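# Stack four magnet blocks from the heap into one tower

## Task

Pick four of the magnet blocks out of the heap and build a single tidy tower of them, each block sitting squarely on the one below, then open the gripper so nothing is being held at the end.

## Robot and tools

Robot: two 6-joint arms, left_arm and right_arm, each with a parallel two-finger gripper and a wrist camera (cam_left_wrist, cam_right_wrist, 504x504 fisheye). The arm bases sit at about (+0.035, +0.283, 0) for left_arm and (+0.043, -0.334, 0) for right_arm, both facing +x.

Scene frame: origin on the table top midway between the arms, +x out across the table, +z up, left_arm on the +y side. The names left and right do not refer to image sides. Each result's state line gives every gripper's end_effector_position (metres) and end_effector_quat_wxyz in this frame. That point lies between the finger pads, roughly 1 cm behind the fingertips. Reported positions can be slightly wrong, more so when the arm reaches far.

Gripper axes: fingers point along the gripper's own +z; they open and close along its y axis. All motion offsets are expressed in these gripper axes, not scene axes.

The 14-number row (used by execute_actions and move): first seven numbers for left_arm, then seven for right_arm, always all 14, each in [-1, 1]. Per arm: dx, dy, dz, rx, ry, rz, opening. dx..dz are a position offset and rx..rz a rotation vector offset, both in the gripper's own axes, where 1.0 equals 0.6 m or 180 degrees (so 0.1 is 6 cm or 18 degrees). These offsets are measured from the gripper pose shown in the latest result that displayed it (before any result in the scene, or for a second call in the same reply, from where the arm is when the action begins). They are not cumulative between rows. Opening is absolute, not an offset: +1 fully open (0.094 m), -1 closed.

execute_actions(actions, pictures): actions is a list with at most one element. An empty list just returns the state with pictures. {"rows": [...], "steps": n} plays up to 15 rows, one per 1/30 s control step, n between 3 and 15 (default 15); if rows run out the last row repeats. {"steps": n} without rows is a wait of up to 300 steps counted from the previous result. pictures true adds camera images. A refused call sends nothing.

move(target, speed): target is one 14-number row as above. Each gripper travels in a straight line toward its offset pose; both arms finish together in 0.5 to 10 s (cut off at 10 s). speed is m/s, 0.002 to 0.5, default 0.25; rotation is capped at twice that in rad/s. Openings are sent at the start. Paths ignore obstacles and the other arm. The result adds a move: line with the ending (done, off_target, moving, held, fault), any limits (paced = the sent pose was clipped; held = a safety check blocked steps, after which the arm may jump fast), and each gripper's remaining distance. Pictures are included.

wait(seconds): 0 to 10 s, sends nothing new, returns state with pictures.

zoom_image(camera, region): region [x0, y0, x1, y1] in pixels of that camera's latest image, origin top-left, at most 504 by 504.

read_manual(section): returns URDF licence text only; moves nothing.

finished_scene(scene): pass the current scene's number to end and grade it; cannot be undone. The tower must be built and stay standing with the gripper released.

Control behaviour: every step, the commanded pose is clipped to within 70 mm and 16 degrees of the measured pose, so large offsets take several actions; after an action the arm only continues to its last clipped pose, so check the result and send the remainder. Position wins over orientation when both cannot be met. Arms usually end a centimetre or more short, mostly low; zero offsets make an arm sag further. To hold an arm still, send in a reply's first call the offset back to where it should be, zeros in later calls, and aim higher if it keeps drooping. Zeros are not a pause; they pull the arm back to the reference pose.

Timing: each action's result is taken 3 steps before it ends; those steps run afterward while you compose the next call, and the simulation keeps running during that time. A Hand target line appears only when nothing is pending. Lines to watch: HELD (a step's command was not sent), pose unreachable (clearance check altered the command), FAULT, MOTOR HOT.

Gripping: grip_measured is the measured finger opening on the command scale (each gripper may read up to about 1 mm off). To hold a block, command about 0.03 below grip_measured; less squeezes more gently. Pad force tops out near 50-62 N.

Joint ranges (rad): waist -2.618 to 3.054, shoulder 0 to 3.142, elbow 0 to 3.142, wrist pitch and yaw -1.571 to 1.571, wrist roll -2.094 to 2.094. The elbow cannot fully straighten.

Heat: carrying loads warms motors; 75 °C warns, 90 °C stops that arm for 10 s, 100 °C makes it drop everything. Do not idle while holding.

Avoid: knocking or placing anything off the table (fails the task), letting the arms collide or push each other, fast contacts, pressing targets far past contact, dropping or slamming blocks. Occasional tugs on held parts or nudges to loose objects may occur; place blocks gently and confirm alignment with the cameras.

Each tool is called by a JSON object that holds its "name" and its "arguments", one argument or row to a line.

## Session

{"name": "execute_actions", "arguments": {
  "actions": []
}}

Scene clock: 0.00 s of 5800.00 s.
left_arm: end_effector_position=(+0.2571, +0.4942, +0.2032) grip_measured=+1.000 end_effector_quat_wxyz=(-0.110, +0.329, +0.913, +0.216) | right_arm: end_effector_position=(+0.6609, +0.0124, +0.1142) grip_measured=+1.000 end_effector_quat_wxyz=(+0.342, +0.154, +0.871, +0.317)
Joint positions: left_arm=[ 0.625  1.51   1.459 -1.328 -0.452  1.234  0.094] | right_arm=[ 0.503  2.638  2.432 -0.396 -0.066  0.878  0.094]
Joint velocities: left_arm=[-0.002 -0.002 -0.002  0.022  0.007 -0.022  0.   ] | right_arm=[ 0.012  0.007 -0.002  0.051 -0.022  0.022  0.   ]
Hand target (left_arm): +0.257, +0.494, +0.207; -0.106, +0.326, +0.913, +0.220
Hand target (right_arm): +0.663, +0.013, +0.130; +0.354, +0.150, +0.865, +0.323
camera_calibration (this result's frames):
cam_left_wrist: T_world_to_cam=[[-0.424335, -0.809595, -0.405581, 0.584729], [-0.741385, 0.0534635, 0.668946, 0.052204], [-0.519892, 0.584549, -0.622908, 0.090137], [0, 0, 0, 1]] pos_world=[0.333686, 0.417913, 0.25838]
cam_right_wrist: T_world_to_cam=[[-0.103452, -0.782689, -0.613756, 0.140837], [-0.978347, 0.191289, -0.0790341, 0.686261], [0.179264, 0.592289, -0.78553, 0.0910242], [0, 0, 0, 1]] pos_world=[0.669654, -0.0749552, 0.21218]

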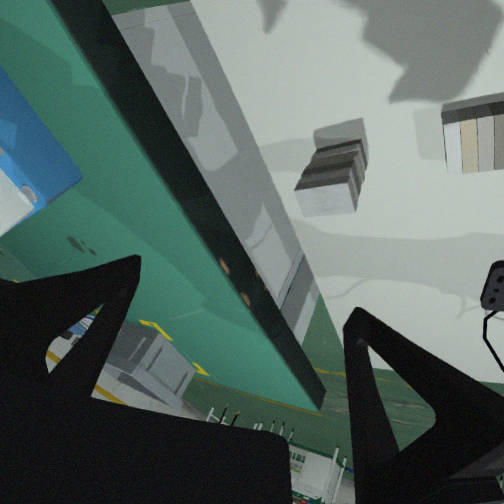

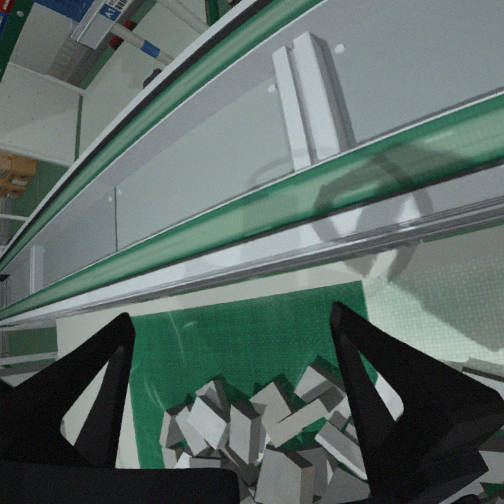

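{"name": "move", "arguments": {
  "target": [0,0,0,0,0,0,1,0.272,-0.078,-0.507,0.311,0.067,0.255,1],
  "speed": 0.35
}}

Scene clock: 2.70 s of 5800.00 s.
left_arm: end_effector_position=(+0.2571, +0.4942, +0.2032) grip_measured=+1.000 end_effector_quat_wxyz=(-0.110, +0.329, +0.913, +0.216) | right_arm: end_effector_position=(+0.3350, -0.0739, +0.1664) grip_measured=+1.000 end_effector_quat_wxyz=(-0.002, +0.578, +0.816, +0.010)
Joint positions: left_arm=[ 0.625  1.51   1.459 -1.328 -0.452  1.234  0.094] | right_arm=[ 0.732  2.05   2.058 -1.56  -0.008  1.955  0.094]
Joint velocities: left_arm=[ 0.017  0.002 -0.002 -0.022  0.081  0.066  0.   ] | right_arm=[-0.007  0.002  0.002 -0.022 -0.037  0.022  0.   ]
Hand target (left_arm): +0.257, +0.494, +0.203; -0.110, +0.329, +0.913, +0.216
Hand target (right_arm): +0.327, -0.076, +0.171; -0.004, +0.578, +0.816, +0.005
Off the commanded pose (left_arm): 0.000 m, 0 deg.
Off the commanded pose (right_arm): 0.011 m, 1 deg.
joint sent to its limit (right arm) — the command would take joint 4 (wrist pitch) past its lower limit, so that joint was sent only as far as its limit.
Kept back: nothing.
move: off_target (right_arm)
camera_calibration (this result's frames):
cam_left_wrist: T_world_to_cam=[[-0.424335, -0.809595, -0.405581, 0.584729], [-0.741385, 0.0534635, 0.668946, 0.052204], [-0.519892, 0.584549, -0.622908, 0.090137], [0, 0, 0, 1]] pos_world=[0.333686, 0.417913, 0.25838]
cam_right_wrist: T_world_to_cam=[[-0.941334, -0.331926, 0.0609525, 0.2734], [-0.242858, 0.79168, 0.560592, 0.0796053], [-0.23433, 0.512901, -0.825846, 0.381035], [0, 0, 0, 1]] pos_world=[0.365981, -0.167706, 0.253386]

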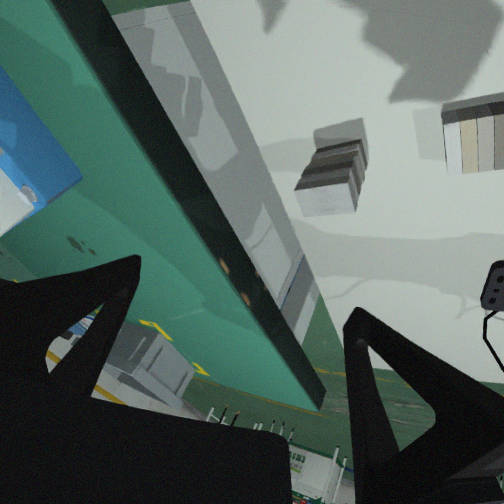

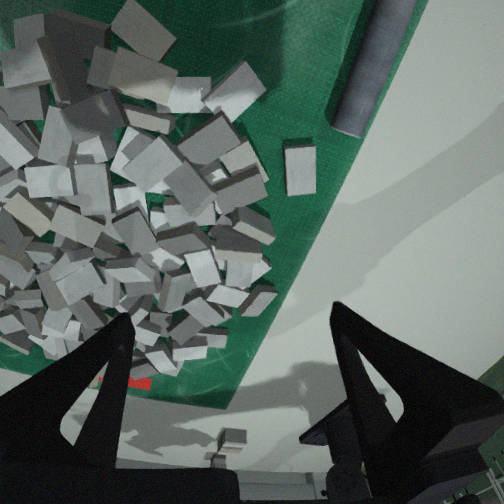

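{"name": "zoom_image", "arguments": {
  "camera": "cam_right_wrist",
  "region": [70, 0, 350, 280]
}}

Region (70, 0, 350, 280) of cam_right_wrist's 504x504 image, scaled by 1.800, with more detail than that image has.

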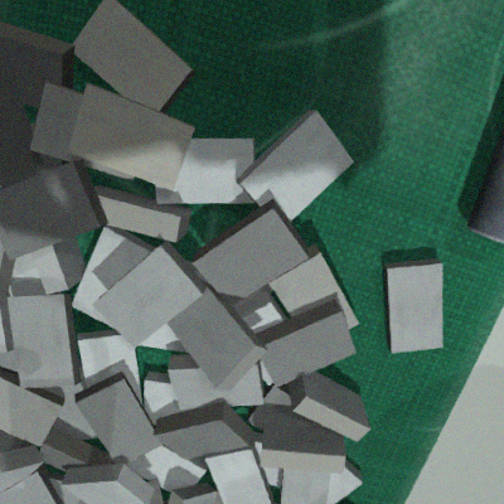

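{"name": "move", "arguments": {
  "target": [0,0,0,0,0,0,1,-0.147,-0.005,0.14,0,0,-0.714,-0.15],
  "speed": 0.5
}}

Scene clock: 6.03 s of 5800.00 s.
left_arm: end_effector_position=(+0.2571, +0.4942, +0.2032) grip_measured=+1.000 end_effector_quat_wxyz=(-0.110, +0.329, +0.913, +0.216) | right_arm: end_effector_position=(+0.3598, -0.1540, +0.0755) grip_measured=-0.148 end_effector_quat_wxyz=(-0.005, -0.484, +0.875, +0.005)
Joint positions: left_arm=[ 0.625  1.51   1.459 -1.328 -0.452  1.234  0.094] | right_arm=[ 0.52   1.95   1.55  -1.182 -0.009 -0.501  0.04 ]
Joint velocities: left_arm=[-0.017 -0.002 -0.017  0.022  0.066 -0.051  0.   ] | right_arm=[ 0.007 -0.007 -0.012 -0.007 -0.022 -0.037 -0.   ]
Hand target (left_arm): +0.257, +0.494, +0.203; -0.110, +0.329, +0.913, +0.216
Hand target (right_arm): +0.363, -0.156, +0.082; +0.010, -0.484, +0.875, +0.007
Off the commanded pose (left_arm): 0.000 m, 0 deg.
Off the commanded pose (right_arm): 0.007 m, 2 deg.
Kept back: nothing.
move: done
camera_calibration (this result's frames):
cam_left_wrist: T_world_to_cam=[[-0.424335, -0.809595, -0.405581, 0.584729], [-0.741385, 0.0534635, 0.668946, 0.052204], [-0.519892, 0.584549, -0.622908, 0.090137], [0, 0, 0, 1]] pos_world=[0.333686, 0.417913, 0.25838]
cam_right_wrist: T_world_to_cam=[[0.846248, -0.529127, 0.0623612, -0.397977], [-0.470848, -0.68795, 0.552293, 0.0547624], [-0.249331, -0.496739, -0.831314, 0.203081], [0, 0, 0, 1]] pos_world=[0.413206, -0.0720282, 0.163397]

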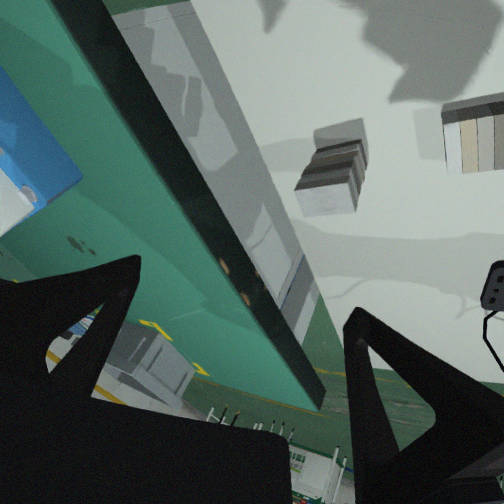

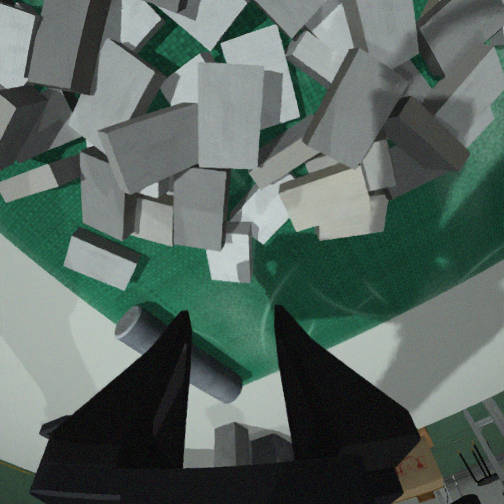

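{"name": "move", "arguments": {
  "target": [0,0,0,0,0,0,1,0.008,0,0.075,0,0,0,-0.2],
  "speed": 0.1
}}

{"name": "zoom_image", "arguments": {
  "camera": "cam_right_wrist",
  "region": [130, 200, 350, 400]
}}

Scene clock: 7.27 s of 5800.00 s.
left_arm: end_effector_position=(+0.2571, +0.4942, +0.2032) grip_measured=+1.000 end_effector_quat_wxyz=(-0.110, +0.329, +0.913, +0.216) | right_arm: end_effector_position=(+0.3549, -0.1568, +0.0321) grip_measured=-0.198 end_effector_quat_wxyz=(-0.009, -0.486, +0.874, +0.005)
Joint positions: left_arm=[ 0.625  1.51   1.459 -1.328 -0.452  1.234  0.094] | right_arm=[ 0.52   1.976  1.411 -1.024 -0.009 -0.504  0.038]
Joint velocities: left_arm=[ 0.002 -0.017  0.002 -0.022  0.007 -0.051  0.   ] | right_arm=[-0.012 -0.007 -0.007  0.051  0.081  0.022  0.001]
Hand target (left_arm): +0.257, +0.494, +0.203; -0.110, +0.329, +0.913, +0.216
Hand target (right_arm): +0.357, -0.158, +0.031; -0.005, -0.485, +0.875, +0.005
Off the commanded pose (left_arm): 0.000 m, 0 deg.
Off the commanded pose (right_arm): 0.003 m, 1 deg.
Kept back: nothing.
move: done
camera_calibration (this result's frames):
cam_left_wrist: T_world_to_cam=[[-0.424335, -0.809595, -0.405581, 0.584729], [-0.741385, 0.0534635, 0.668946, 0.052204], [-0.519892, 0.584549, -0.622908, 0.090137], [0, 0, 0, 1]] pos_world=[0.333686, 0.417913, 0.25838]
cam_right_wrist: T_world_to_cam=[[0.848099, -0.52662, 0.0582968, -0.392702], [-0.464946, -0.686949, 0.558504, 0.0723561], [-0.254073, -0.500772, -0.827451, 0.165385], [0, 0, 0, 1]] pos_world=[0.408712, -0.07428, 0.11933]

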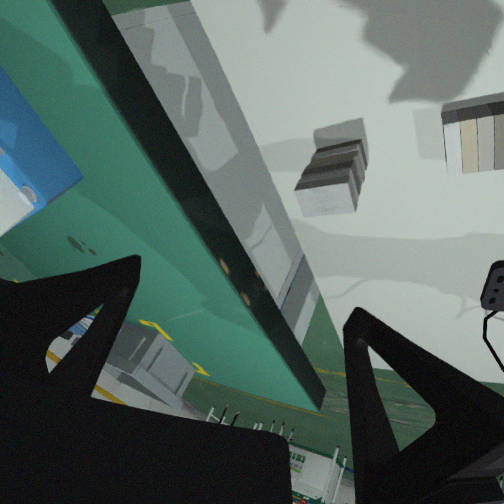

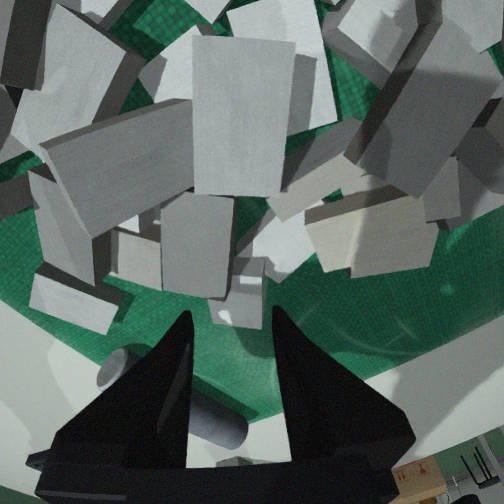

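Region (130, 200, 350, 400) of cam_right_wrist's 504x504 image, scaled by 2.291, with more detail than that image has; it fills the top 458 rows of this view, and the rest is white.

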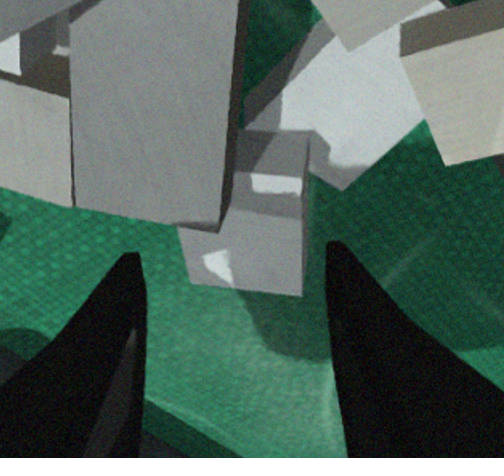

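{"name": "move", "arguments": {
  "target": [0,0,0,0,0,0,1,0.002,-0.004,0.026,0,0,0,-0.2],
  "speed": 0.06
}}

{"name": "move", "arguments": {
  "target": [0,0,0,0,0,0,1,0,0,0,0,0,0,-0.53]
}}

Scene clock: 8.30 s of 5800.00 s.
left_arm: end_effector_position=(+0.2571, +0.4942, +0.2032) grip_measured=+1.000 end_effector_quat_wxyz=(-0.110, +0.329, +0.913, +0.216) | right_arm: end_effector_position=(+0.3543, -0.1571, +0.0194) grip_measured=-0.198 end_effector_quat_wxyz=(-0.012, -0.486, +0.874, +0.005)
Joint positions: left_arm=[ 0.625  1.51   1.459 -1.328 -0.452  1.234  0.094] | right_arm=[ 0.52   1.995  1.383 -0.983 -0.009 -0.505  0.038]
Joint velocities: left_arm=[-0.012 -0.012 -0.002 -0.007 -0.022 -0.051  0.   ] | right_arm=[ 0.002 -0.022 -0.007  0.007 -0.066  0.022  0.001]
Hand target (left_arm): +0.257, +0.494, +0.203; -0.110, +0.329, +0.913, +0.216
Hand target (right_arm): +0.356, -0.159, +0.017; -0.009, -0.485, +0.874, +0.005
Off the commanded pose (left_arm): 0.000 m, 0 deg.
Off the commanded pose (right_arm): 0.004 m, 0 deg.
Kept back: nothing.
move: done
camera_calibration (this result's frames):
cam_left_wrist: T_world_to_cam=[[-0.424335, -0.809595, -0.405581, 0.584729], [-0.741385, 0.0534635, 0.668946, 0.052204], [-0.519892, 0.584549, -0.622908, 0.090137], [0, 0, 0, 1]] pos_world=[0.333686, 0.417913, 0.25838]
cam_right_wrist: T_world_to_cam=[[0.848748, -0.525836, 0.0558879, -0.391677], [-0.461996, -0.685956, 0.56216, 0.0779485], [-0.257268, -0.502952, -0.825138, 0.155301], [0, 0, 0, 1]] pos_world=[0.4084, -0.0743794, 0.106215]

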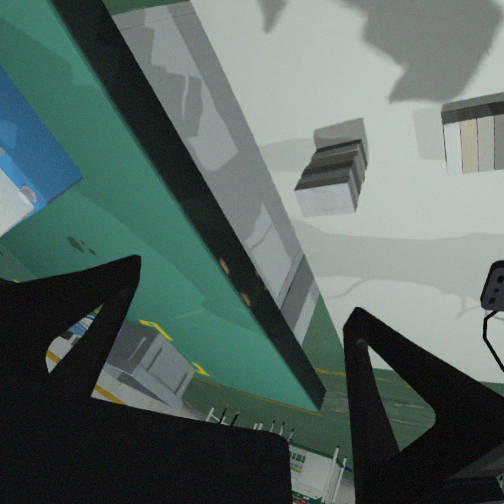

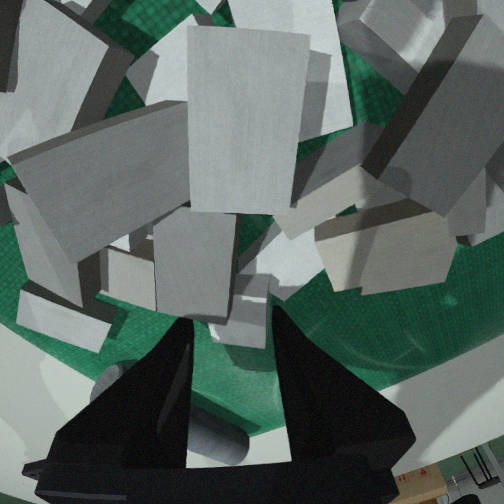

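Scene clock: 8.80 s of 5800.00 s.
left_arm: end_effector_position=(+0.2571, +0.4942, +0.2032) grip_measured=+1.000 end_effector_quat_wxyz=(-0.110, +0.329, +0.913, +0.216) | right_arm: end_effector_position=(+0.3543, -0.1575, +0.0195) grip_measured=-0.470 end_effector_quat_wxyz=(-0.012, -0.486, +0.874, +0.004)
Joint positions: left_arm=[ 0.625  1.51   1.459 -1.328 -0.452  1.234  0.094] | right_arm=[ 0.52   1.995  1.383 -0.984 -0.007 -0.505  0.025]
Joint velocities: left_arm=[ 0.002  0.002 -0.002 -0.007  0.037  0.007  0.   ] | right_arm=[-0.017 -0.022 -0.002  0.037 -0.051 -0.007 -0.   ]
Hand target (left_arm): +0.257, +0.494, +0.203; -0.110, +0.329, +0.913, +0.216
Hand target (right_arm): +0.354, -0.157, +0.019; -0.012, -0.486, +0.874, +0.004
Off the commanded pose (left_arm): 0.000 m, 0 deg.
Off the commanded pose (right_arm): 0.000 m, 0 deg.
Kept back: nothing.
move: done
camera_calibration (this result's frames):
cam_left_wrist: T_world_to_cam=[[-0.424335, -0.809595, -0.405581, 0.584729], [-0.741385, 0.0534635, 0.668946, 0.052204], [-0.519892, 0.584549, -0.622908, 0.090137], [0, 0, 0, 1]] pos_world=[0.333686, 0.417913, 0.25838]
cam_right_wrist: T_world_to_cam=[[0.848757, -0.525682, 0.0571836, -0.391886], [-0.462114, -0.684831, 0.563434, 0.0778747], [-0.257026, -0.504644, -0.82418, 0.154736], [0, 0, 0, 1]] pos_world=[0.408374, -0.0745897, 0.106063]

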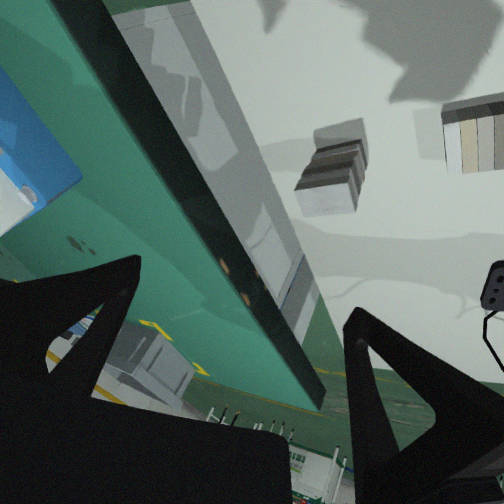

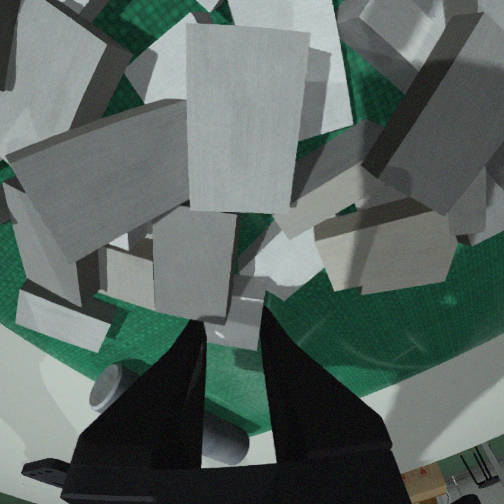

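{"name": "move", "arguments": {
  "target": [0,0,0,0,0,0,1,0.045,0,-0.012,0,0,0,-0.53],
  "speed": 0.08
}}

{"name": "move", "arguments": {
  "target": [0,0,0,0,0,0,1,0,0,-0.09,0,0,0,-0.53],
  "speed": 0.15
}}

Scene clock: 9.80 s of 5800.00 s.
left_arm: end_effector_position=(+0.2571, +0.4942, +0.2032) grip_measured=+1.000 end_effector_quat_wxyz=(-0.110, +0.329, +0.913, +0.216) | right_arm: end_effector_position=(+0.3383, -0.1774, +0.0196) grip_measured=-0.470 end_effector_quat_wxyz=(-0.023, -0.486, +0.874, +0.004)
Joint positions: left_arm=[ 0.625  1.51   1.459 -1.328 -0.452  1.234  0.094] | right_arm=[ 0.492  1.931  1.291 -0.977 -0.007 -0.534  0.025]
Joint velocities: left_arm=[ 0.017 -0.002  0.012  0.022 -0.066 -0.11   0.   ] | right_arm=[-0.012 -0.027 -0.027  0.022 -0.022 -0.037 -0.   ]
Hand target (left_arm): +0.257, +0.494, +0.203; -0.110, +0.329, +0.913, +0.216
Hand target (right_arm): +0.340, -0.180, +0.027; -0.012, -0.486, +0.874, +0.004
Off the commanded pose (left_arm): 0.000 m, 0 deg.
Off the commanded pose (right_arm): 0.008 m, 1 deg.
Kept back: nothing.
move: done
camera_calibration (this result's frames):
cam_left_wrist: T_world_to_cam=[[-0.424335, -0.809595, -0.405581, 0.584729], [-0.741385, 0.0534635, 0.668946, 0.052204], [-0.519892, 0.584549, -0.622908, 0.090137], [0, 0, 0, 1]] pos_world=[0.333686, 0.417913, 0.25838]
cam_right_wrist: T_world_to_cam=[[0.849931, -0.524901, 0.0457867, -0.388817], [-0.450968, -0.679764, 0.578402, 0.0536326], [-0.27248, -0.51225, -0.814466, 0.144399], [0, 0, 0, 1]] pos_world=[0.394, -0.0936643, 0.10439]

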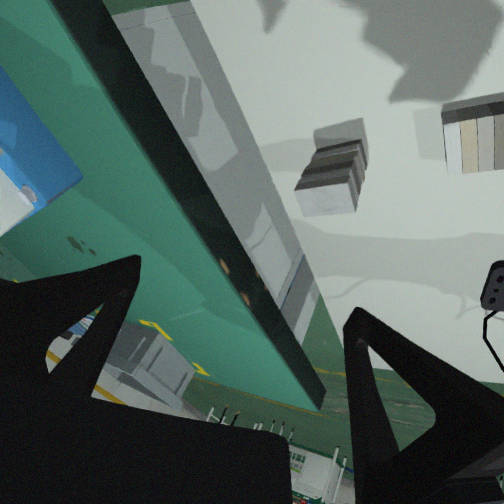

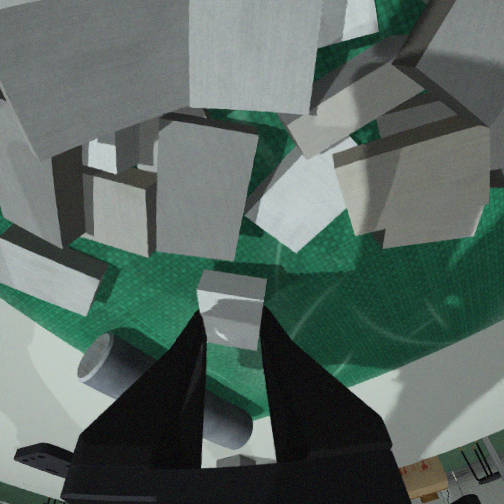

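Scene clock: 10.83 s of 5800.00 s.
left_arm: end_effector_position=(+0.2571, +0.4942, +0.2032) grip_measured=+1.000 end_effector_quat_wxyz=(-0.110, +0.329, +0.913, +0.216) | right_arm: end_effector_position=(+0.3336, -0.1798, +0.0612) grip_measured=-0.470 end_effector_quat_wxyz=(-0.041, -0.486, +0.873, +0.005)
Joint positions: left_arm=[ 0.625  1.51   1.459 -1.328 -0.452  1.234  0.094] | right_arm=[ 0.492  1.896  1.415 -1.173 -0.007 -0.534  0.025]
Joint velocities: left_arm=[-0.012  0.012  0.002 -0.066  0.007 -0.081  0.   ] | right_arm=[ 0.002 -0.012 -0.002  0.022  0.022 -0.081 -0.   ]
Hand target (left_arm): +0.257, +0.494, +0.203; -0.110, +0.329, +0.913, +0.216
Hand target (right_arm): +0.339, -0.176, +0.073; -0.023, -0.486, +0.874, +0.004
Off the commanded pose (left_arm): 0.000 m, 0 deg.
Off the commanded pose (right_arm): 0.015 m, 2 deg.
Kept back: nothing.
move: off_target (right_arm)
camera_calibration (this result's frames):
cam_left_wrist: T_world_to_cam=[[-0.424335, -0.809595, -0.405581, 0.584729], [-0.741385, 0.0534635, 0.668946, 0.052204], [-0.519892, 0.584549, -0.622908, 0.090137], [0, 0, 0, 1]] pos_world=[0.333686, 0.417913, 0.25838]
cam_right_wrist: T_world_to_cam=[[0.851123, -0.524278, 0.0268761, -0.387171], [-0.431568, -0.66963, 0.604437, 0.0195535], [-0.298896, -0.526049, -0.796199, 0.181011], [0, 0, 0, 1]] pos_world=[0.392072, -0.0946714, 0.142707]

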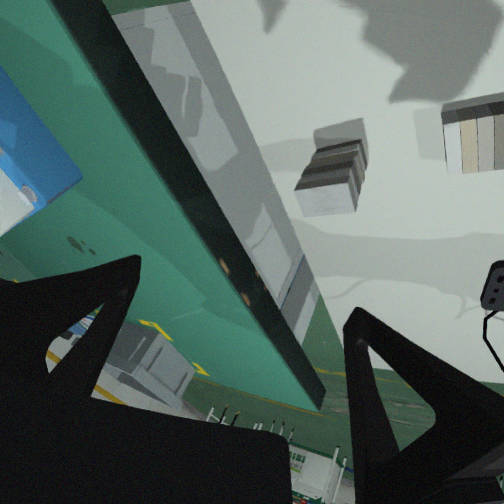

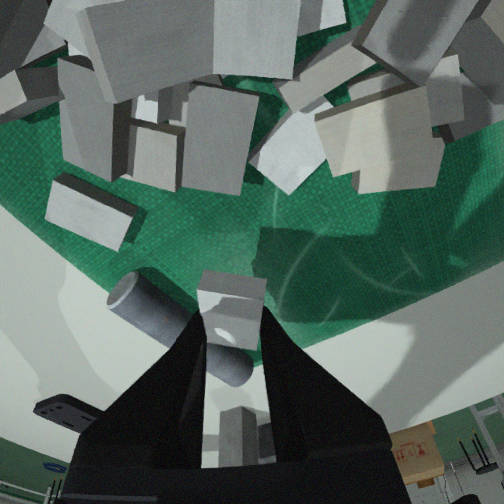

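{"name": "move", "arguments": {
  "target": [0,0,0,0,0,0,1,-0.054,0.127,-0.02,-0.014,-0.029,0.684,-0.53],
  "speed": 0.5
}}

{"name": "move", "arguments": {
  "target": [0,0,0,0,0,0,1,0,0,0.04,0,0,0,-0.53],
  "speed": 0.08
}}

{"name": "zoom_image", "arguments": {
  "camera": "cam_right_wrist",
  "region": [130, 200, 350, 400]
}}

Scene clock: 14.00 s of 5800.00 s.
left_arm: end_effector_position=(+0.2571, +0.4942, +0.2032) grip_measured=+1.000 end_effector_quat_wxyz=(-0.110, +0.329, +0.913, +0.216) | right_arm: end_effector_position=(+0.2871, -0.1126, +0.0657) grip_measured=-0.471 end_effector_quat_wxyz=(-0.013, +0.538, +0.843, -0.010)
Joint positions: left_arm=[ 0.625  1.51   1.459 -1.328 -0.452  1.234  0.094] | right_arm=[ 0.734  1.842  1.366 -1.122 -0.02   1.859  0.025]
Joint velocities: left_arm=[ 0.012 -0.012 -0.012 -0.007  0.051 -0.051  0.   ] | right_arm=[-0.007  0.002  0.017 -0.051  0.007 -0.022  0.   ]
Hand target (left_arm): +0.257, +0.494, +0.203; -0.110, +0.329, +0.913, +0.216
Hand target (right_arm): +0.287, -0.113, +0.073; +0.001, +0.537, +0.843, -0.003
Off the commanded pose (left_arm): 0.000 m, 0 deg.
Off the commanded pose (right_arm): 0.009 m, 2 deg.
Kept back: nothing.
move: done
camera_calibration (this result's frames):
cam_left_wrist: T_world_to_cam=[[-0.424335, -0.809595, -0.405581, 0.584729], [-0.741385, 0.0534635, 0.668946, 0.052204], [-0.519892, 0.584549, -0.622908, 0.090137], [0, 0, 0, 1]] pos_world=[0.333686, 0.417913, 0.25838]
cam_right_wrist: T_world_to_cam=[[-0.901256, -0.419912, 0.106828, 0.197152], [-0.295906, 0.776597, 0.55618, 0.168885], [-0.316509, 0.469649, -0.824167, 0.325012], [0, 0, 0, 1]] pos_world=[0.330527, -0.20101, 0.152872]

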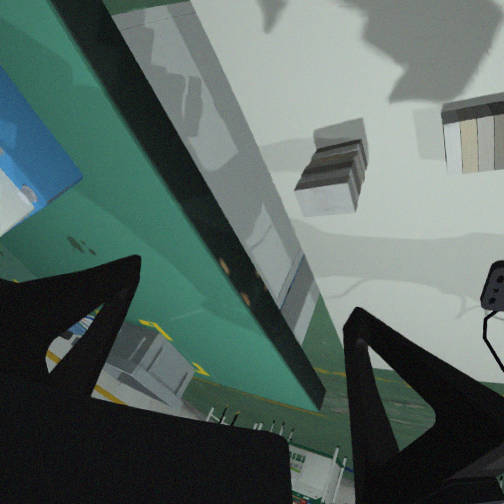

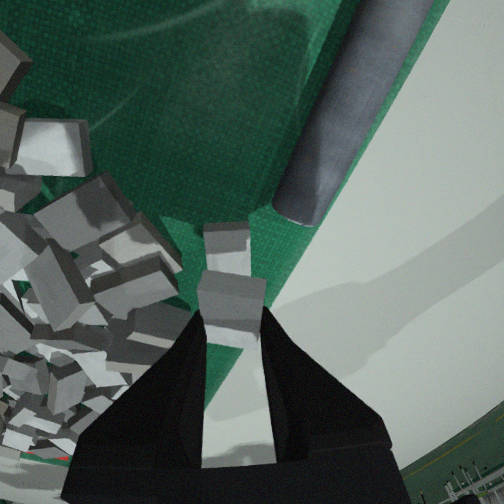

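Scene clock: 14.90 s of 5800.00 s.
left_arm: end_effector_position=(+0.2571, +0.4942, +0.2032) grip_measured=+1.000 end_effector_quat_wxyz=(-0.110, +0.329, +0.913, +0.216) | right_arm: end_effector_position=(+0.2883, -0.1115, +0.0436) grip_measured=-0.471 end_effector_quat_wxyz=(-0.013, +0.538, +0.843, -0.007)
Joint positions: left_arm=[ 0.625  1.51   1.459 -1.328 -0.452  1.234  0.094] | right_arm=[ 0.734  1.866  1.306 -1.032 -0.02   1.859  0.025]
Joint velocities: left_arm=[ 0.012  0.012 -0.002 -0.022  0.037 -0.007  0.   ] | right_arm=[ 0.002  0.002 -0.007  0.066 -0.051 -0.007 -0.001]
Hand target (left_arm): +0.257, +0.494, +0.203; -0.110, +0.329, +0.913, +0.216
Hand target (right_arm): +0.287, -0.113, +0.042; -0.013, +0.538, +0.843, -0.010
Off the commanded pose (left_arm): 0.000 m, 0 deg.
Off the commanded pose (right_arm): 0.003 m, 0 deg.
Kept back: nothing.
move: done
camera_calibration (this result's frames):
cam_left_wrist: T_world_to_cam=[[-0.424335, -0.809595, -0.405581, 0.584729], [-0.741385, 0.0534635, 0.668946, 0.052204], [-0.519892, 0.584549, -0.622908, 0.090137], [0, 0, 0, 1]] pos_world=[0.333686, 0.417913, 0.25838]
cam_right_wrist: T_world_to_cam=[[-0.901731, -0.420332, 0.101006, 0.20141], [-0.298455, 0.774346, 0.557954, 0.181055], [-0.31274, 0.472979, -0.823702, 0.306012], [0, 0, 0, 1]] pos_world=[0.331357, -0.200277, 0.130698]

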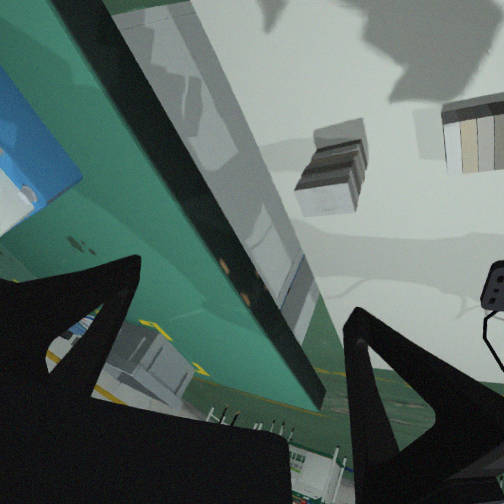

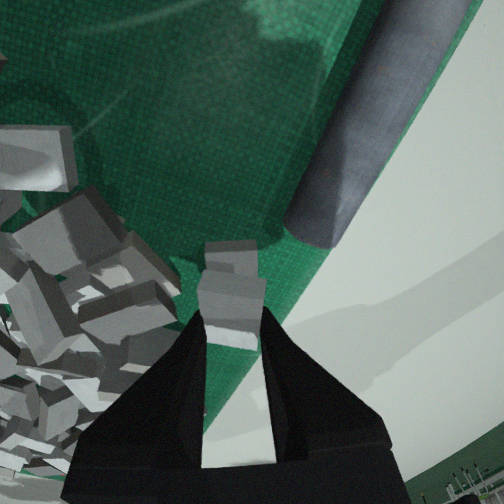

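Region (130, 200, 350, 400) of cam_right_wrist's 504x504 image, scaled by 2.291, with more detail than that image has; it fills the top 458 rows of this view, and the rest is white.

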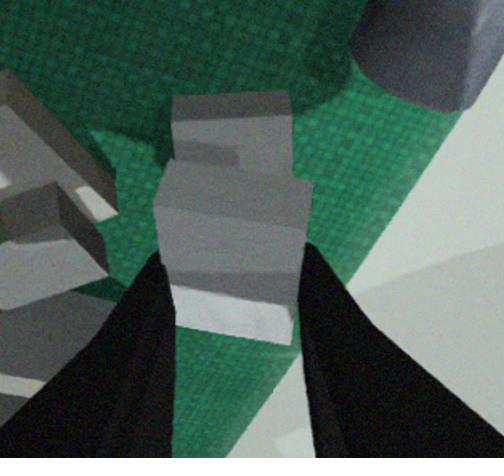

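{"name": "move", "arguments": {
  "target": [0,0,0,0,0,0,1,0,-0.004,0.027,0,0,0,-0.53],
  "speed": 0.05
}}

{"name": "zoom_image", "arguments": {
  "camera": "cam_right_wrist",
  "region": [130, 200, 350, 400]
}}

Scene clock: 15.97 s of 5800.00 s.
left_arm: end_effector_position=(+0.2571, +0.4942, +0.2032) grip_measured=+1.000 end_effector_quat_wxyz=(-0.110, +0.329, +0.913, +0.216) | right_arm: end_effector_position=(+0.2887, -0.1112, +0.0309) grip_measured=-0.471 end_effector_quat_wxyz=(-0.011, +0.538, +0.843, -0.002)
Joint positions: left_arm=[ 0.625  1.51   1.459 -1.328 -0.452  1.234  0.094] | right_arm=[ 0.734  1.874  1.264 -0.971 -0.02   1.859  0.025]
Joint velocities: left_arm=[-0.002  0.007  0.012 -0.007  0.037 -0.051  0.   ] | right_arm=[ 0.002 -0.002  0.007  0.037  0.037  0.007 -0.001]
Hand target (left_arm): +0.257, +0.494, +0.203; -0.110, +0.329, +0.913, +0.216
Hand target (right_arm): +0.286, -0.113, +0.028; -0.013, +0.538, +0.843, -0.007
Off the commanded pose (left_arm): 0.000 m, 0 deg.
Off the commanded pose (right_arm): 0.005 m, 1 deg.
Kept back: nothing.
move: done
camera_calibration (this result's frames):
cam_left_wrist: T_world_to_cam=[[-0.424335, -0.809595, -0.405581, 0.584729], [-0.741385, 0.0534635, 0.668946, 0.052204], [-0.519892, 0.584549, -0.622908, 0.090137], [0, 0, 0, 1]] pos_world=[0.333686, 0.417913, 0.25838]
cam_right_wrist: T_world_to_cam=[[-0.902499, -0.42101, 0.0908097, 0.203678], [-0.302933, 0.770389, 0.561009, 0.188782], [-0.30615, 0.478801, -0.822813, 0.294168], [0, 0, 0, 1]] pos_world=[0.331067, -0.200533, 0.117641]

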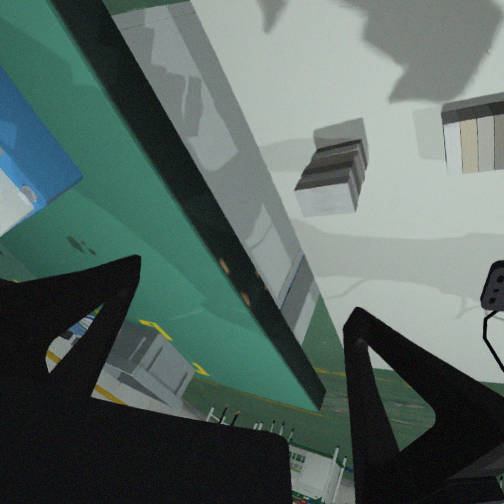

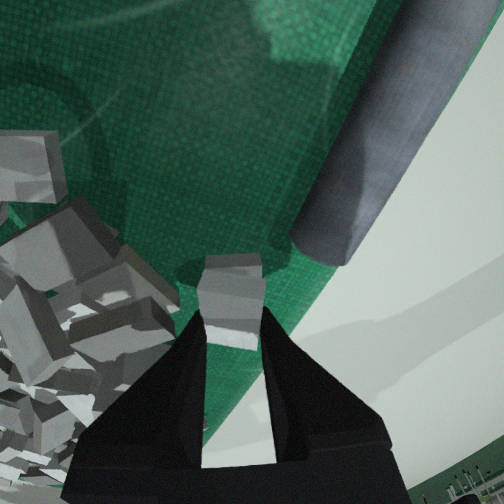

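Region (130, 200, 350, 400) of cam_right_wrist's 504x504 image, scaled by 2.291, with more detail than that image has; it fills the top 458 rows of this view, and the rest is white.

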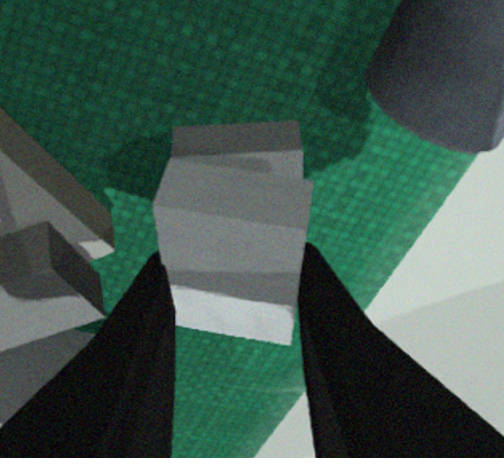

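{"name": "move", "arguments": {
  "target": [0,0,0,0,0,0,1,0,0,0,0,0,0,-0.3]
}}

{"name": "move", "arguments": {
  "target": [0,0,0,0,0,0,1,0,0,-0.11,0,0,0,-0.3]
}}

{"name": "move", "arguments": {
  "target": [0,0,0,0,0,0,1,-0.036,0.205,-0.02,0,0,-0.683,-0.15],
  "speed": 0.5
}}

Scene clock: 16.90 s of 5800.00 s.
left_arm: end_effector_position=(+0.2571, +0.4942, +0.2032) grip_measured=+1.000 end_effector_quat_wxyz=(-0.110, +0.329, +0.913, +0.216) | right_arm: end_effector_position=(+0.2890, -0.1109, +0.0309) grip_measured=-0.302 end_effector_quat_wxyz=(-0.011, +0.538, +0.843, -0.001)
Joint positions: left_arm=[ 0.625  1.51   1.459 -1.328 -0.452  1.234  0.094] | right_arm=[ 0.734  1.874  1.264 -0.969 -0.02   1.859  0.033]
Joint velocities: left_arm=[ 0.007  0.007 -0.002  0.022  0.051 -0.066  0.   ] | right_arm=[ 0.002  0.007  0.002  0.051  0.037 -0.022  0.001]
Hand target (left_arm): +0.257, +0.494, +0.203; -0.110, +0.329, +0.913, +0.216
Hand target (right_arm): +0.289, -0.111, +0.031; -0.011, +0.538, +0.843, -0.002
Off the commanded pose (left_arm): 0.000 m, 0 deg.
Off the commanded pose (right_arm): 0.000 m, 0 deg.
Kept back: nothing.
move: done
camera_calibration (this result's frames):
cam_left_wrist: T_world_to_cam=[[-0.424335, -0.809595, -0.405581, 0.584729], [-0.741385, 0.0534635, 0.668946, 0.052204], [-0.519892, 0.584549, -0.622908, 0.090137], [0, 0, 0, 1]] pos_world=[0.333686, 0.417913, 0.25838]
cam_right_wrist: T_world_to_cam=[[-0.902602, -0.421101, 0.0893522, 0.204106], [-0.303575, 0.769822, 0.561441, 0.188786], [-0.305209, 0.479632, -0.822679, 0.293948], [0, 0, 0, 1]] pos_world=[0.331252, -0.20037, 0.117595]

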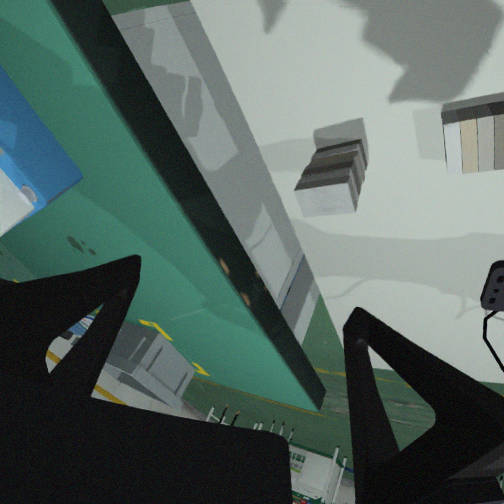

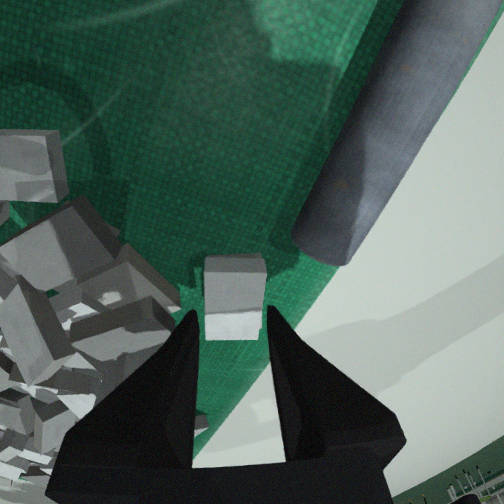

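Scene clock: 17.97 s of 5800.00 s.
left_arm: end_effector_position=(+0.2571, +0.4942, +0.2032) grip_measured=+1.000 end_effector_quat_wxyz=(-0.110, +0.329, +0.913, +0.216) | right_arm: end_effector_position=(+0.2876, -0.1120, +0.0881) grip_measured=-0.302 end_effector_quat_wxyz=(-0.013, +0.538, +0.843, -0.007)
Joint positions: left_arm=[ 0.625  1.51   1.459 -1.328 -0.452  1.234  0.094] | right_arm=[ 0.734  1.824  1.433 -1.201 -0.021  1.859  0.033]
Joint velocities: left_arm=[ 0.027 -0.012  0.007 -0.037  0.022 -0.007  0.   ] | right_arm=[-0.007  0.012 -0.007 -0.007  0.007  0.007  0.   ]
Hand target (left_arm): +0.257, +0.494, +0.203; -0.110, +0.329, +0.913, +0.216
Hand target (right_arm): +0.289, -0.111, +0.096; -0.011, +0.538, +0.843, -0.001
Off the commanded pose (left_arm): 0.000 m, 0 deg.
Off the commanded pose (right_arm): 0.009 m, 1 deg.
Kept back: nothing.
move: done
camera_calibration (this result's frames):
cam_left_wrist: T_world_to_cam=[[-0.424335, -0.809595, -0.405581, 0.584729], [-0.741385, 0.0534635, 0.668946, 0.052204], [-0.519892, 0.584549, -0.622908, 0.090137], [0, 0, 0, 1]] pos_world=[0.333686, 0.417913, 0.25838]
cam_right_wrist: T_world_to_cam=[[-0.90168, -0.420328, 0.101478, 0.196044], [-0.298148, 0.77433, 0.558141, 0.156364], [-0.313179, 0.473009, -0.823518, 0.342731], [0, 0, 0, 1]] pos_world=[0.330725, -0.200789, 0.175078]

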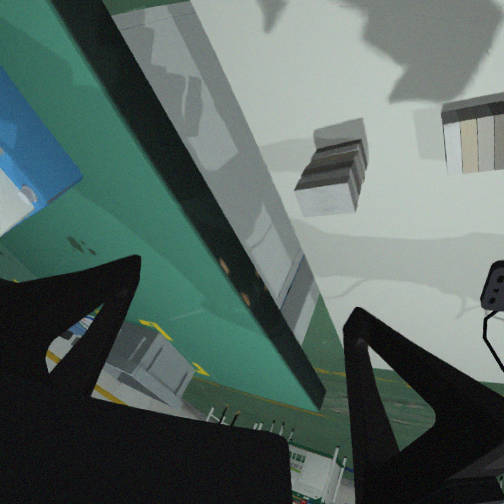

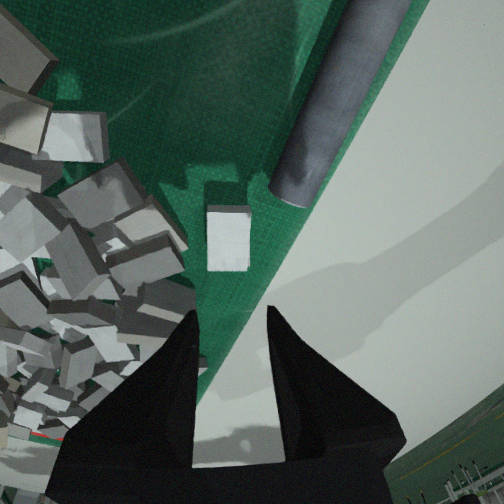

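Scene clock: 20.90 s of 5800.00 s.
left_arm: end_effector_position=(+0.2571, +0.4942, +0.2032) grip_measured=+1.000 end_effector_quat_wxyz=(-0.110, +0.329, +0.913, +0.216) | right_arm: end_effector_position=(+0.4027, -0.0779, +0.0947) grip_measured=-0.152 end_effector_quat_wxyz=(-0.020, -0.484, +0.875, +0.008)
Joint positions: left_arm=[ 0.625  1.51   1.459 -1.328 -0.452  1.234  0.094] | right_arm=[ 0.619  2.325  2.212 -1.496 -0.021 -0.403  0.04 ]
Joint velocities: left_arm=[ 0.007 -0.017  0.002 -0.007  0.051 -0.081  0.   ] | right_arm=[-0.012 -0.007  0.017 -0.037  0.037 -0.066 -0.   ]
Hand target (left_arm): +0.257, +0.494, +0.203; -0.110, +0.329, +0.913, +0.216
Hand target (right_arm): +0.409, -0.079, +0.100; -0.011, -0.484, +0.875, +0.009
Off the commanded pose (left_arm): 0.000 m, 0 deg.
Off the commanded pose (right_arm): 0.006 m, 1 deg.
Kept back: nothing.
move: done
camera_calibration (this result's frames):
cam_left_wrist: T_world_to_cam=[[-0.424335, -0.809595, -0.405581, 0.584729], [-0.741385, 0.0534635, 0.668946, 0.052204], [-0.519892, 0.584549, -0.622908, 0.090137], [0, 0, 0, 1]] pos_world=[0.333686, 0.417913, 0.25838]
cam_right_wrist: T_world_to_cam=[[0.84768, -0.52891, 0.0411395, -0.393735], [-0.454017, -0.68316, 0.571981, 0.108517], [-0.274421, -0.503535, -0.819235, 0.276003], [0, 0, 0, 1]] pos_world=[0.458771, 0.00486109, 0.180239]

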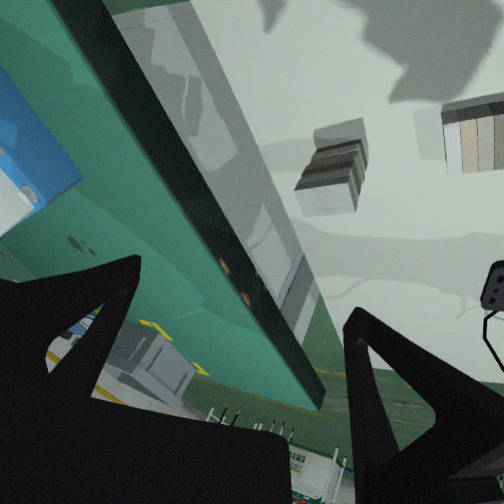

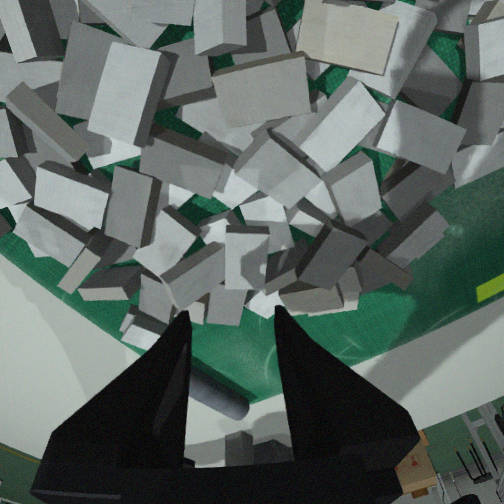

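{"name": "move", "arguments": {
  "target": [0,0,0,0,0,0,1,0,-0.016,0.055,0,-0.012,0,-0.2],
  "speed": 0.1
}}

{"name": "zoom_image", "arguments": {
  "camera": "cam_right_wrist",
  "region": [130, 200, 350, 400]
}}

Scene clock: 22.70 s of 5800.00 s.
left_arm: end_effector_position=(+0.2571, +0.4942, +0.2032) grip_measured=+1.000 end_effector_quat_wxyz=(-0.110, +0.329, +0.913, +0.216) | right_arm: end_effector_position=(+0.4066, -0.0843, +0.0531) grip_measured=-0.198 end_effector_quat_wxyz=(-0.019, -0.485, +0.875, +0.009)
Joint positions: left_arm=[ 0.625  1.51   1.459 -1.328 -0.452  1.234  0.094] | right_arm=[ 0.602  2.311  2.022 -1.319 -0.021 -0.421  0.038]
Joint velocities: left_arm=[-0.017  0.002 -0.012 -0.081 -0.037  0.022  0.   ] | right_arm=[-0.012  0.002 -0.007  0.037 -0.022  0.007 -0.001]
Hand target (left_arm): +0.257, +0.494, +0.203; -0.110, +0.329, +0.913, +0.216
Hand target (right_arm): +0.410, -0.083, +0.061; -0.004, -0.484, +0.875, +0.017
Off the commanded pose (left_arm): 0.000 m, 0 deg.
Off the commanded pose (right_arm): 0.009 m, 2 deg.
Kept back: nothing.
move: done
camera_calibration (this result's frames):
cam_left_wrist: T_world_to_cam=[[-0.424335, -0.809595, -0.405581, 0.584729], [-0.741385, 0.0534635, 0.668946, 0.052204], [-0.519892, 0.584549, -0.622908, 0.090137], [0, 0, 0, 1]] pos_world=[0.333686, 0.417913, 0.25838]
cam_right_wrist: T_world_to_cam=[[0.848, -0.528362, 0.0415877, -0.398886], [-0.454541, -0.684674, 0.569749, 0.129857], [-0.27256, -0.50205, -0.820766, 0.239185], [0, 0, 0, 1]] pos_world=[0.462473, -0.00176366, 0.138918]

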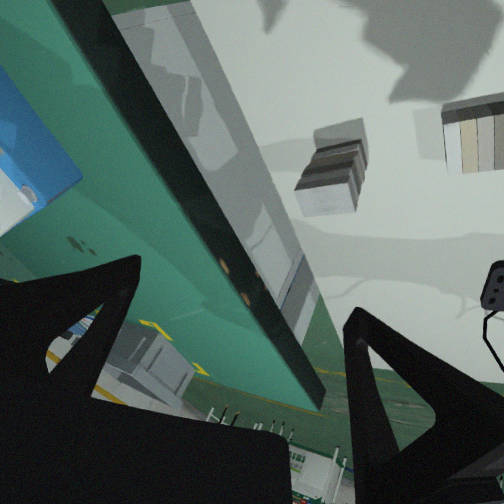

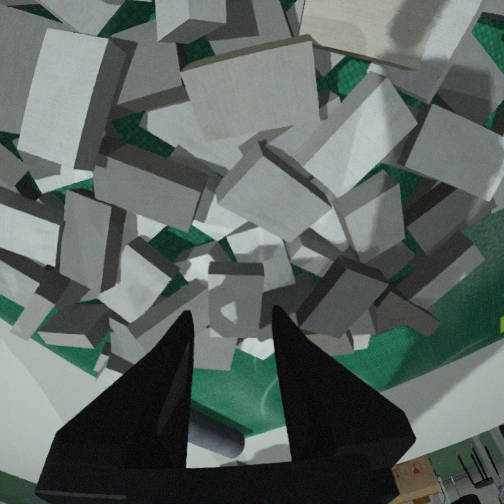

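Region (130, 200, 350, 400) of cam_right_wrist's 504x504 image, scaled by 2.291, with more detail than that image has; it fills the top 458 rows of this view, and the rest is white.

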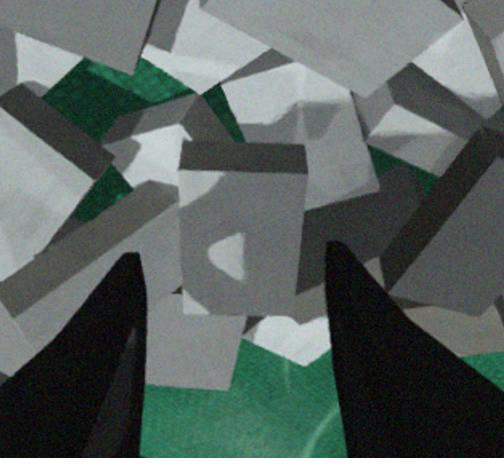

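{"name": "move", "arguments": {
  "target": [0,0,0,0,0,0,1,-0.003,-0.003,0.02,0,-0.008,0,-0.27],
  "speed": 0.05
}}

{"name": "move", "arguments": {
  "target": [0,0,0,0,0,0,1,0,0,0,0,0,0,-0.53]
}}

Scene clock: 23.73 s of 5800.00 s.
left_arm: end_effector_position=(+0.2571, +0.4942, +0.2032) grip_measured=+1.000 end_effector_quat_wxyz=(-0.110, +0.329, +0.913, +0.216) | right_arm: end_effector_position=(+0.4072, -0.0840, +0.0389) grip_measured=-0.268 end_effector_quat_wxyz=(-0.016, -0.485, +0.875, +0.009)
Joint positions: left_arm=[ 0.625  1.51   1.459 -1.328 -0.452  1.234  0.094] | right_arm=[ 0.602  2.311  1.966 -1.256 -0.021 -0.421  0.034]
Joint velocities: left_arm=[-0.007  0.007  0.012 -0.066  0.022 -0.022  0.   ] | right_arm=[ 0.007 -0.007 -0.002 -0.037 -0.066  0.007 -0.001]
Hand target (left_arm): +0.257, +0.494, +0.203; -0.110, +0.329, +0.913, +0.216
Hand target (right_arm): +0.409, -0.084, +0.041; -0.008, -0.484, +0.875, +0.015
Off the commanded pose (left_arm): 0.000 m, 0 deg.
Off the commanded pose (right_arm): 0.003 m, 1 deg.
Kept back: nothing.
move: done
camera_calibration (this result's frames):
cam_left_wrist: T_world_to_cam=[[-0.424335, -0.809595, -0.405581, 0.584729], [-0.741385, 0.0534635, 0.668946, 0.052204], [-0.519892, 0.584549, -0.622908, 0.090137], [0, 0, 0, 1]] pos_world=[0.333686, 0.417913, 0.25838]
cam_right_wrist: T_world_to_cam=[[0.847755, -0.528527, 0.0443965, -0.398575], [-0.457773, -0.686846, 0.564523, 0.139734], [-0.267872, -0.4989, -0.824223, 0.226369], [0, 0, 0, 1]] pos_world=[0.462498, -0.00174668, 0.125391]

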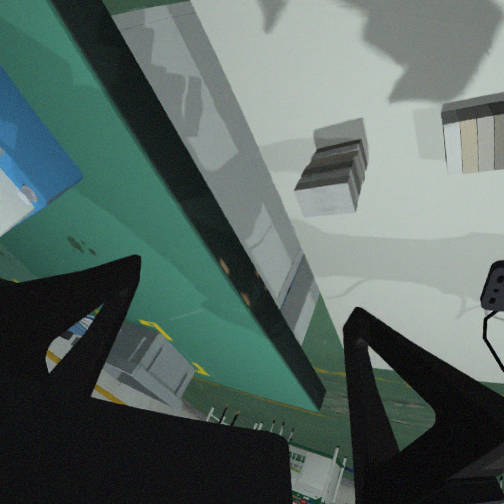

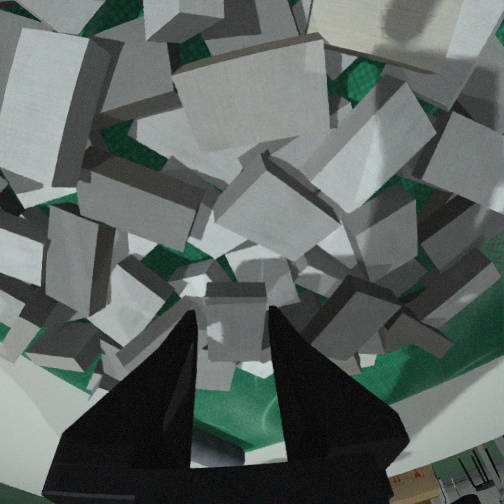

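Scene clock: 24.23 s of 5800.00 s.
left_arm: end_effector_position=(+0.2571, +0.4942, +0.2032) grip_measured=+1.000 end_effector_quat_wxyz=(-0.110, +0.329, +0.913, +0.216) | right_arm: end_effector_position=(+0.4073, -0.0840, +0.0389) grip_measured=-0.483 end_effector_quat_wxyz=(-0.015, -0.485, +0.875, +0.009)
Joint positions: left_arm=[ 0.625  1.51   1.459 -1.328 -0.452  1.234  0.094] | right_arm=[ 0.602  2.311  1.966 -1.255 -0.02  -0.421  0.024]
Joint velocities: left_arm=[-0.002 -0.007 -0.017  0.037 -0.022 -0.066  0.   ] | right_arm=[ 0.002 -0.002 -0.002 -0.11   0.007  0.037  0.   ]
Hand target (left_arm): +0.257, +0.494, +0.203; -0.110, +0.329, +0.913, +0.216
Hand target (right_arm): +0.407, -0.084, +0.039; -0.016, -0.485, +0.875, +0.009
Off the commanded pose (left_arm): 0.000 m, 0 deg.
Off the commanded pose (right_arm): 0.000 m, 0 deg.
Kept back: nothing.
move: done
camera_calibration (this result's frames):
cam_left_wrist: T_world_to_cam=[[-0.424335, -0.809595, -0.405581, 0.584729], [-0.741385, 0.0534635, 0.668946, 0.052204], [-0.519892, 0.584549, -0.622908, 0.090137], [0, 0, 0, 1]] pos_world=[0.333686, 0.417913, 0.25838]
cam_right_wrist: T_world_to_cam=[[0.847737, -0.528513, 0.0449001, -0.398687], [-0.458064, -0.686793, 0.564352, 0.139917], [-0.26743, -0.498989, -0.824312, 0.226211], [0, 0, 0, 1]] pos_world=[0.462568, -0.00174067, 0.125407]

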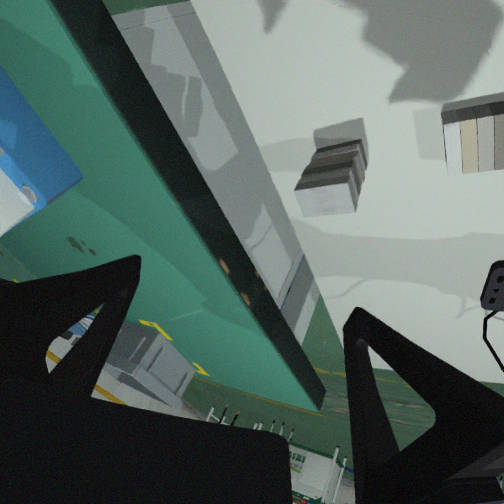

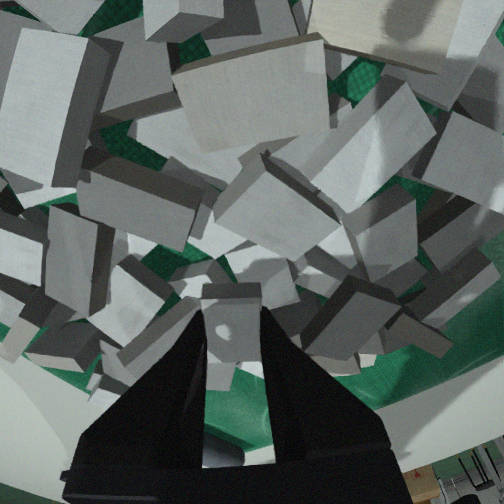

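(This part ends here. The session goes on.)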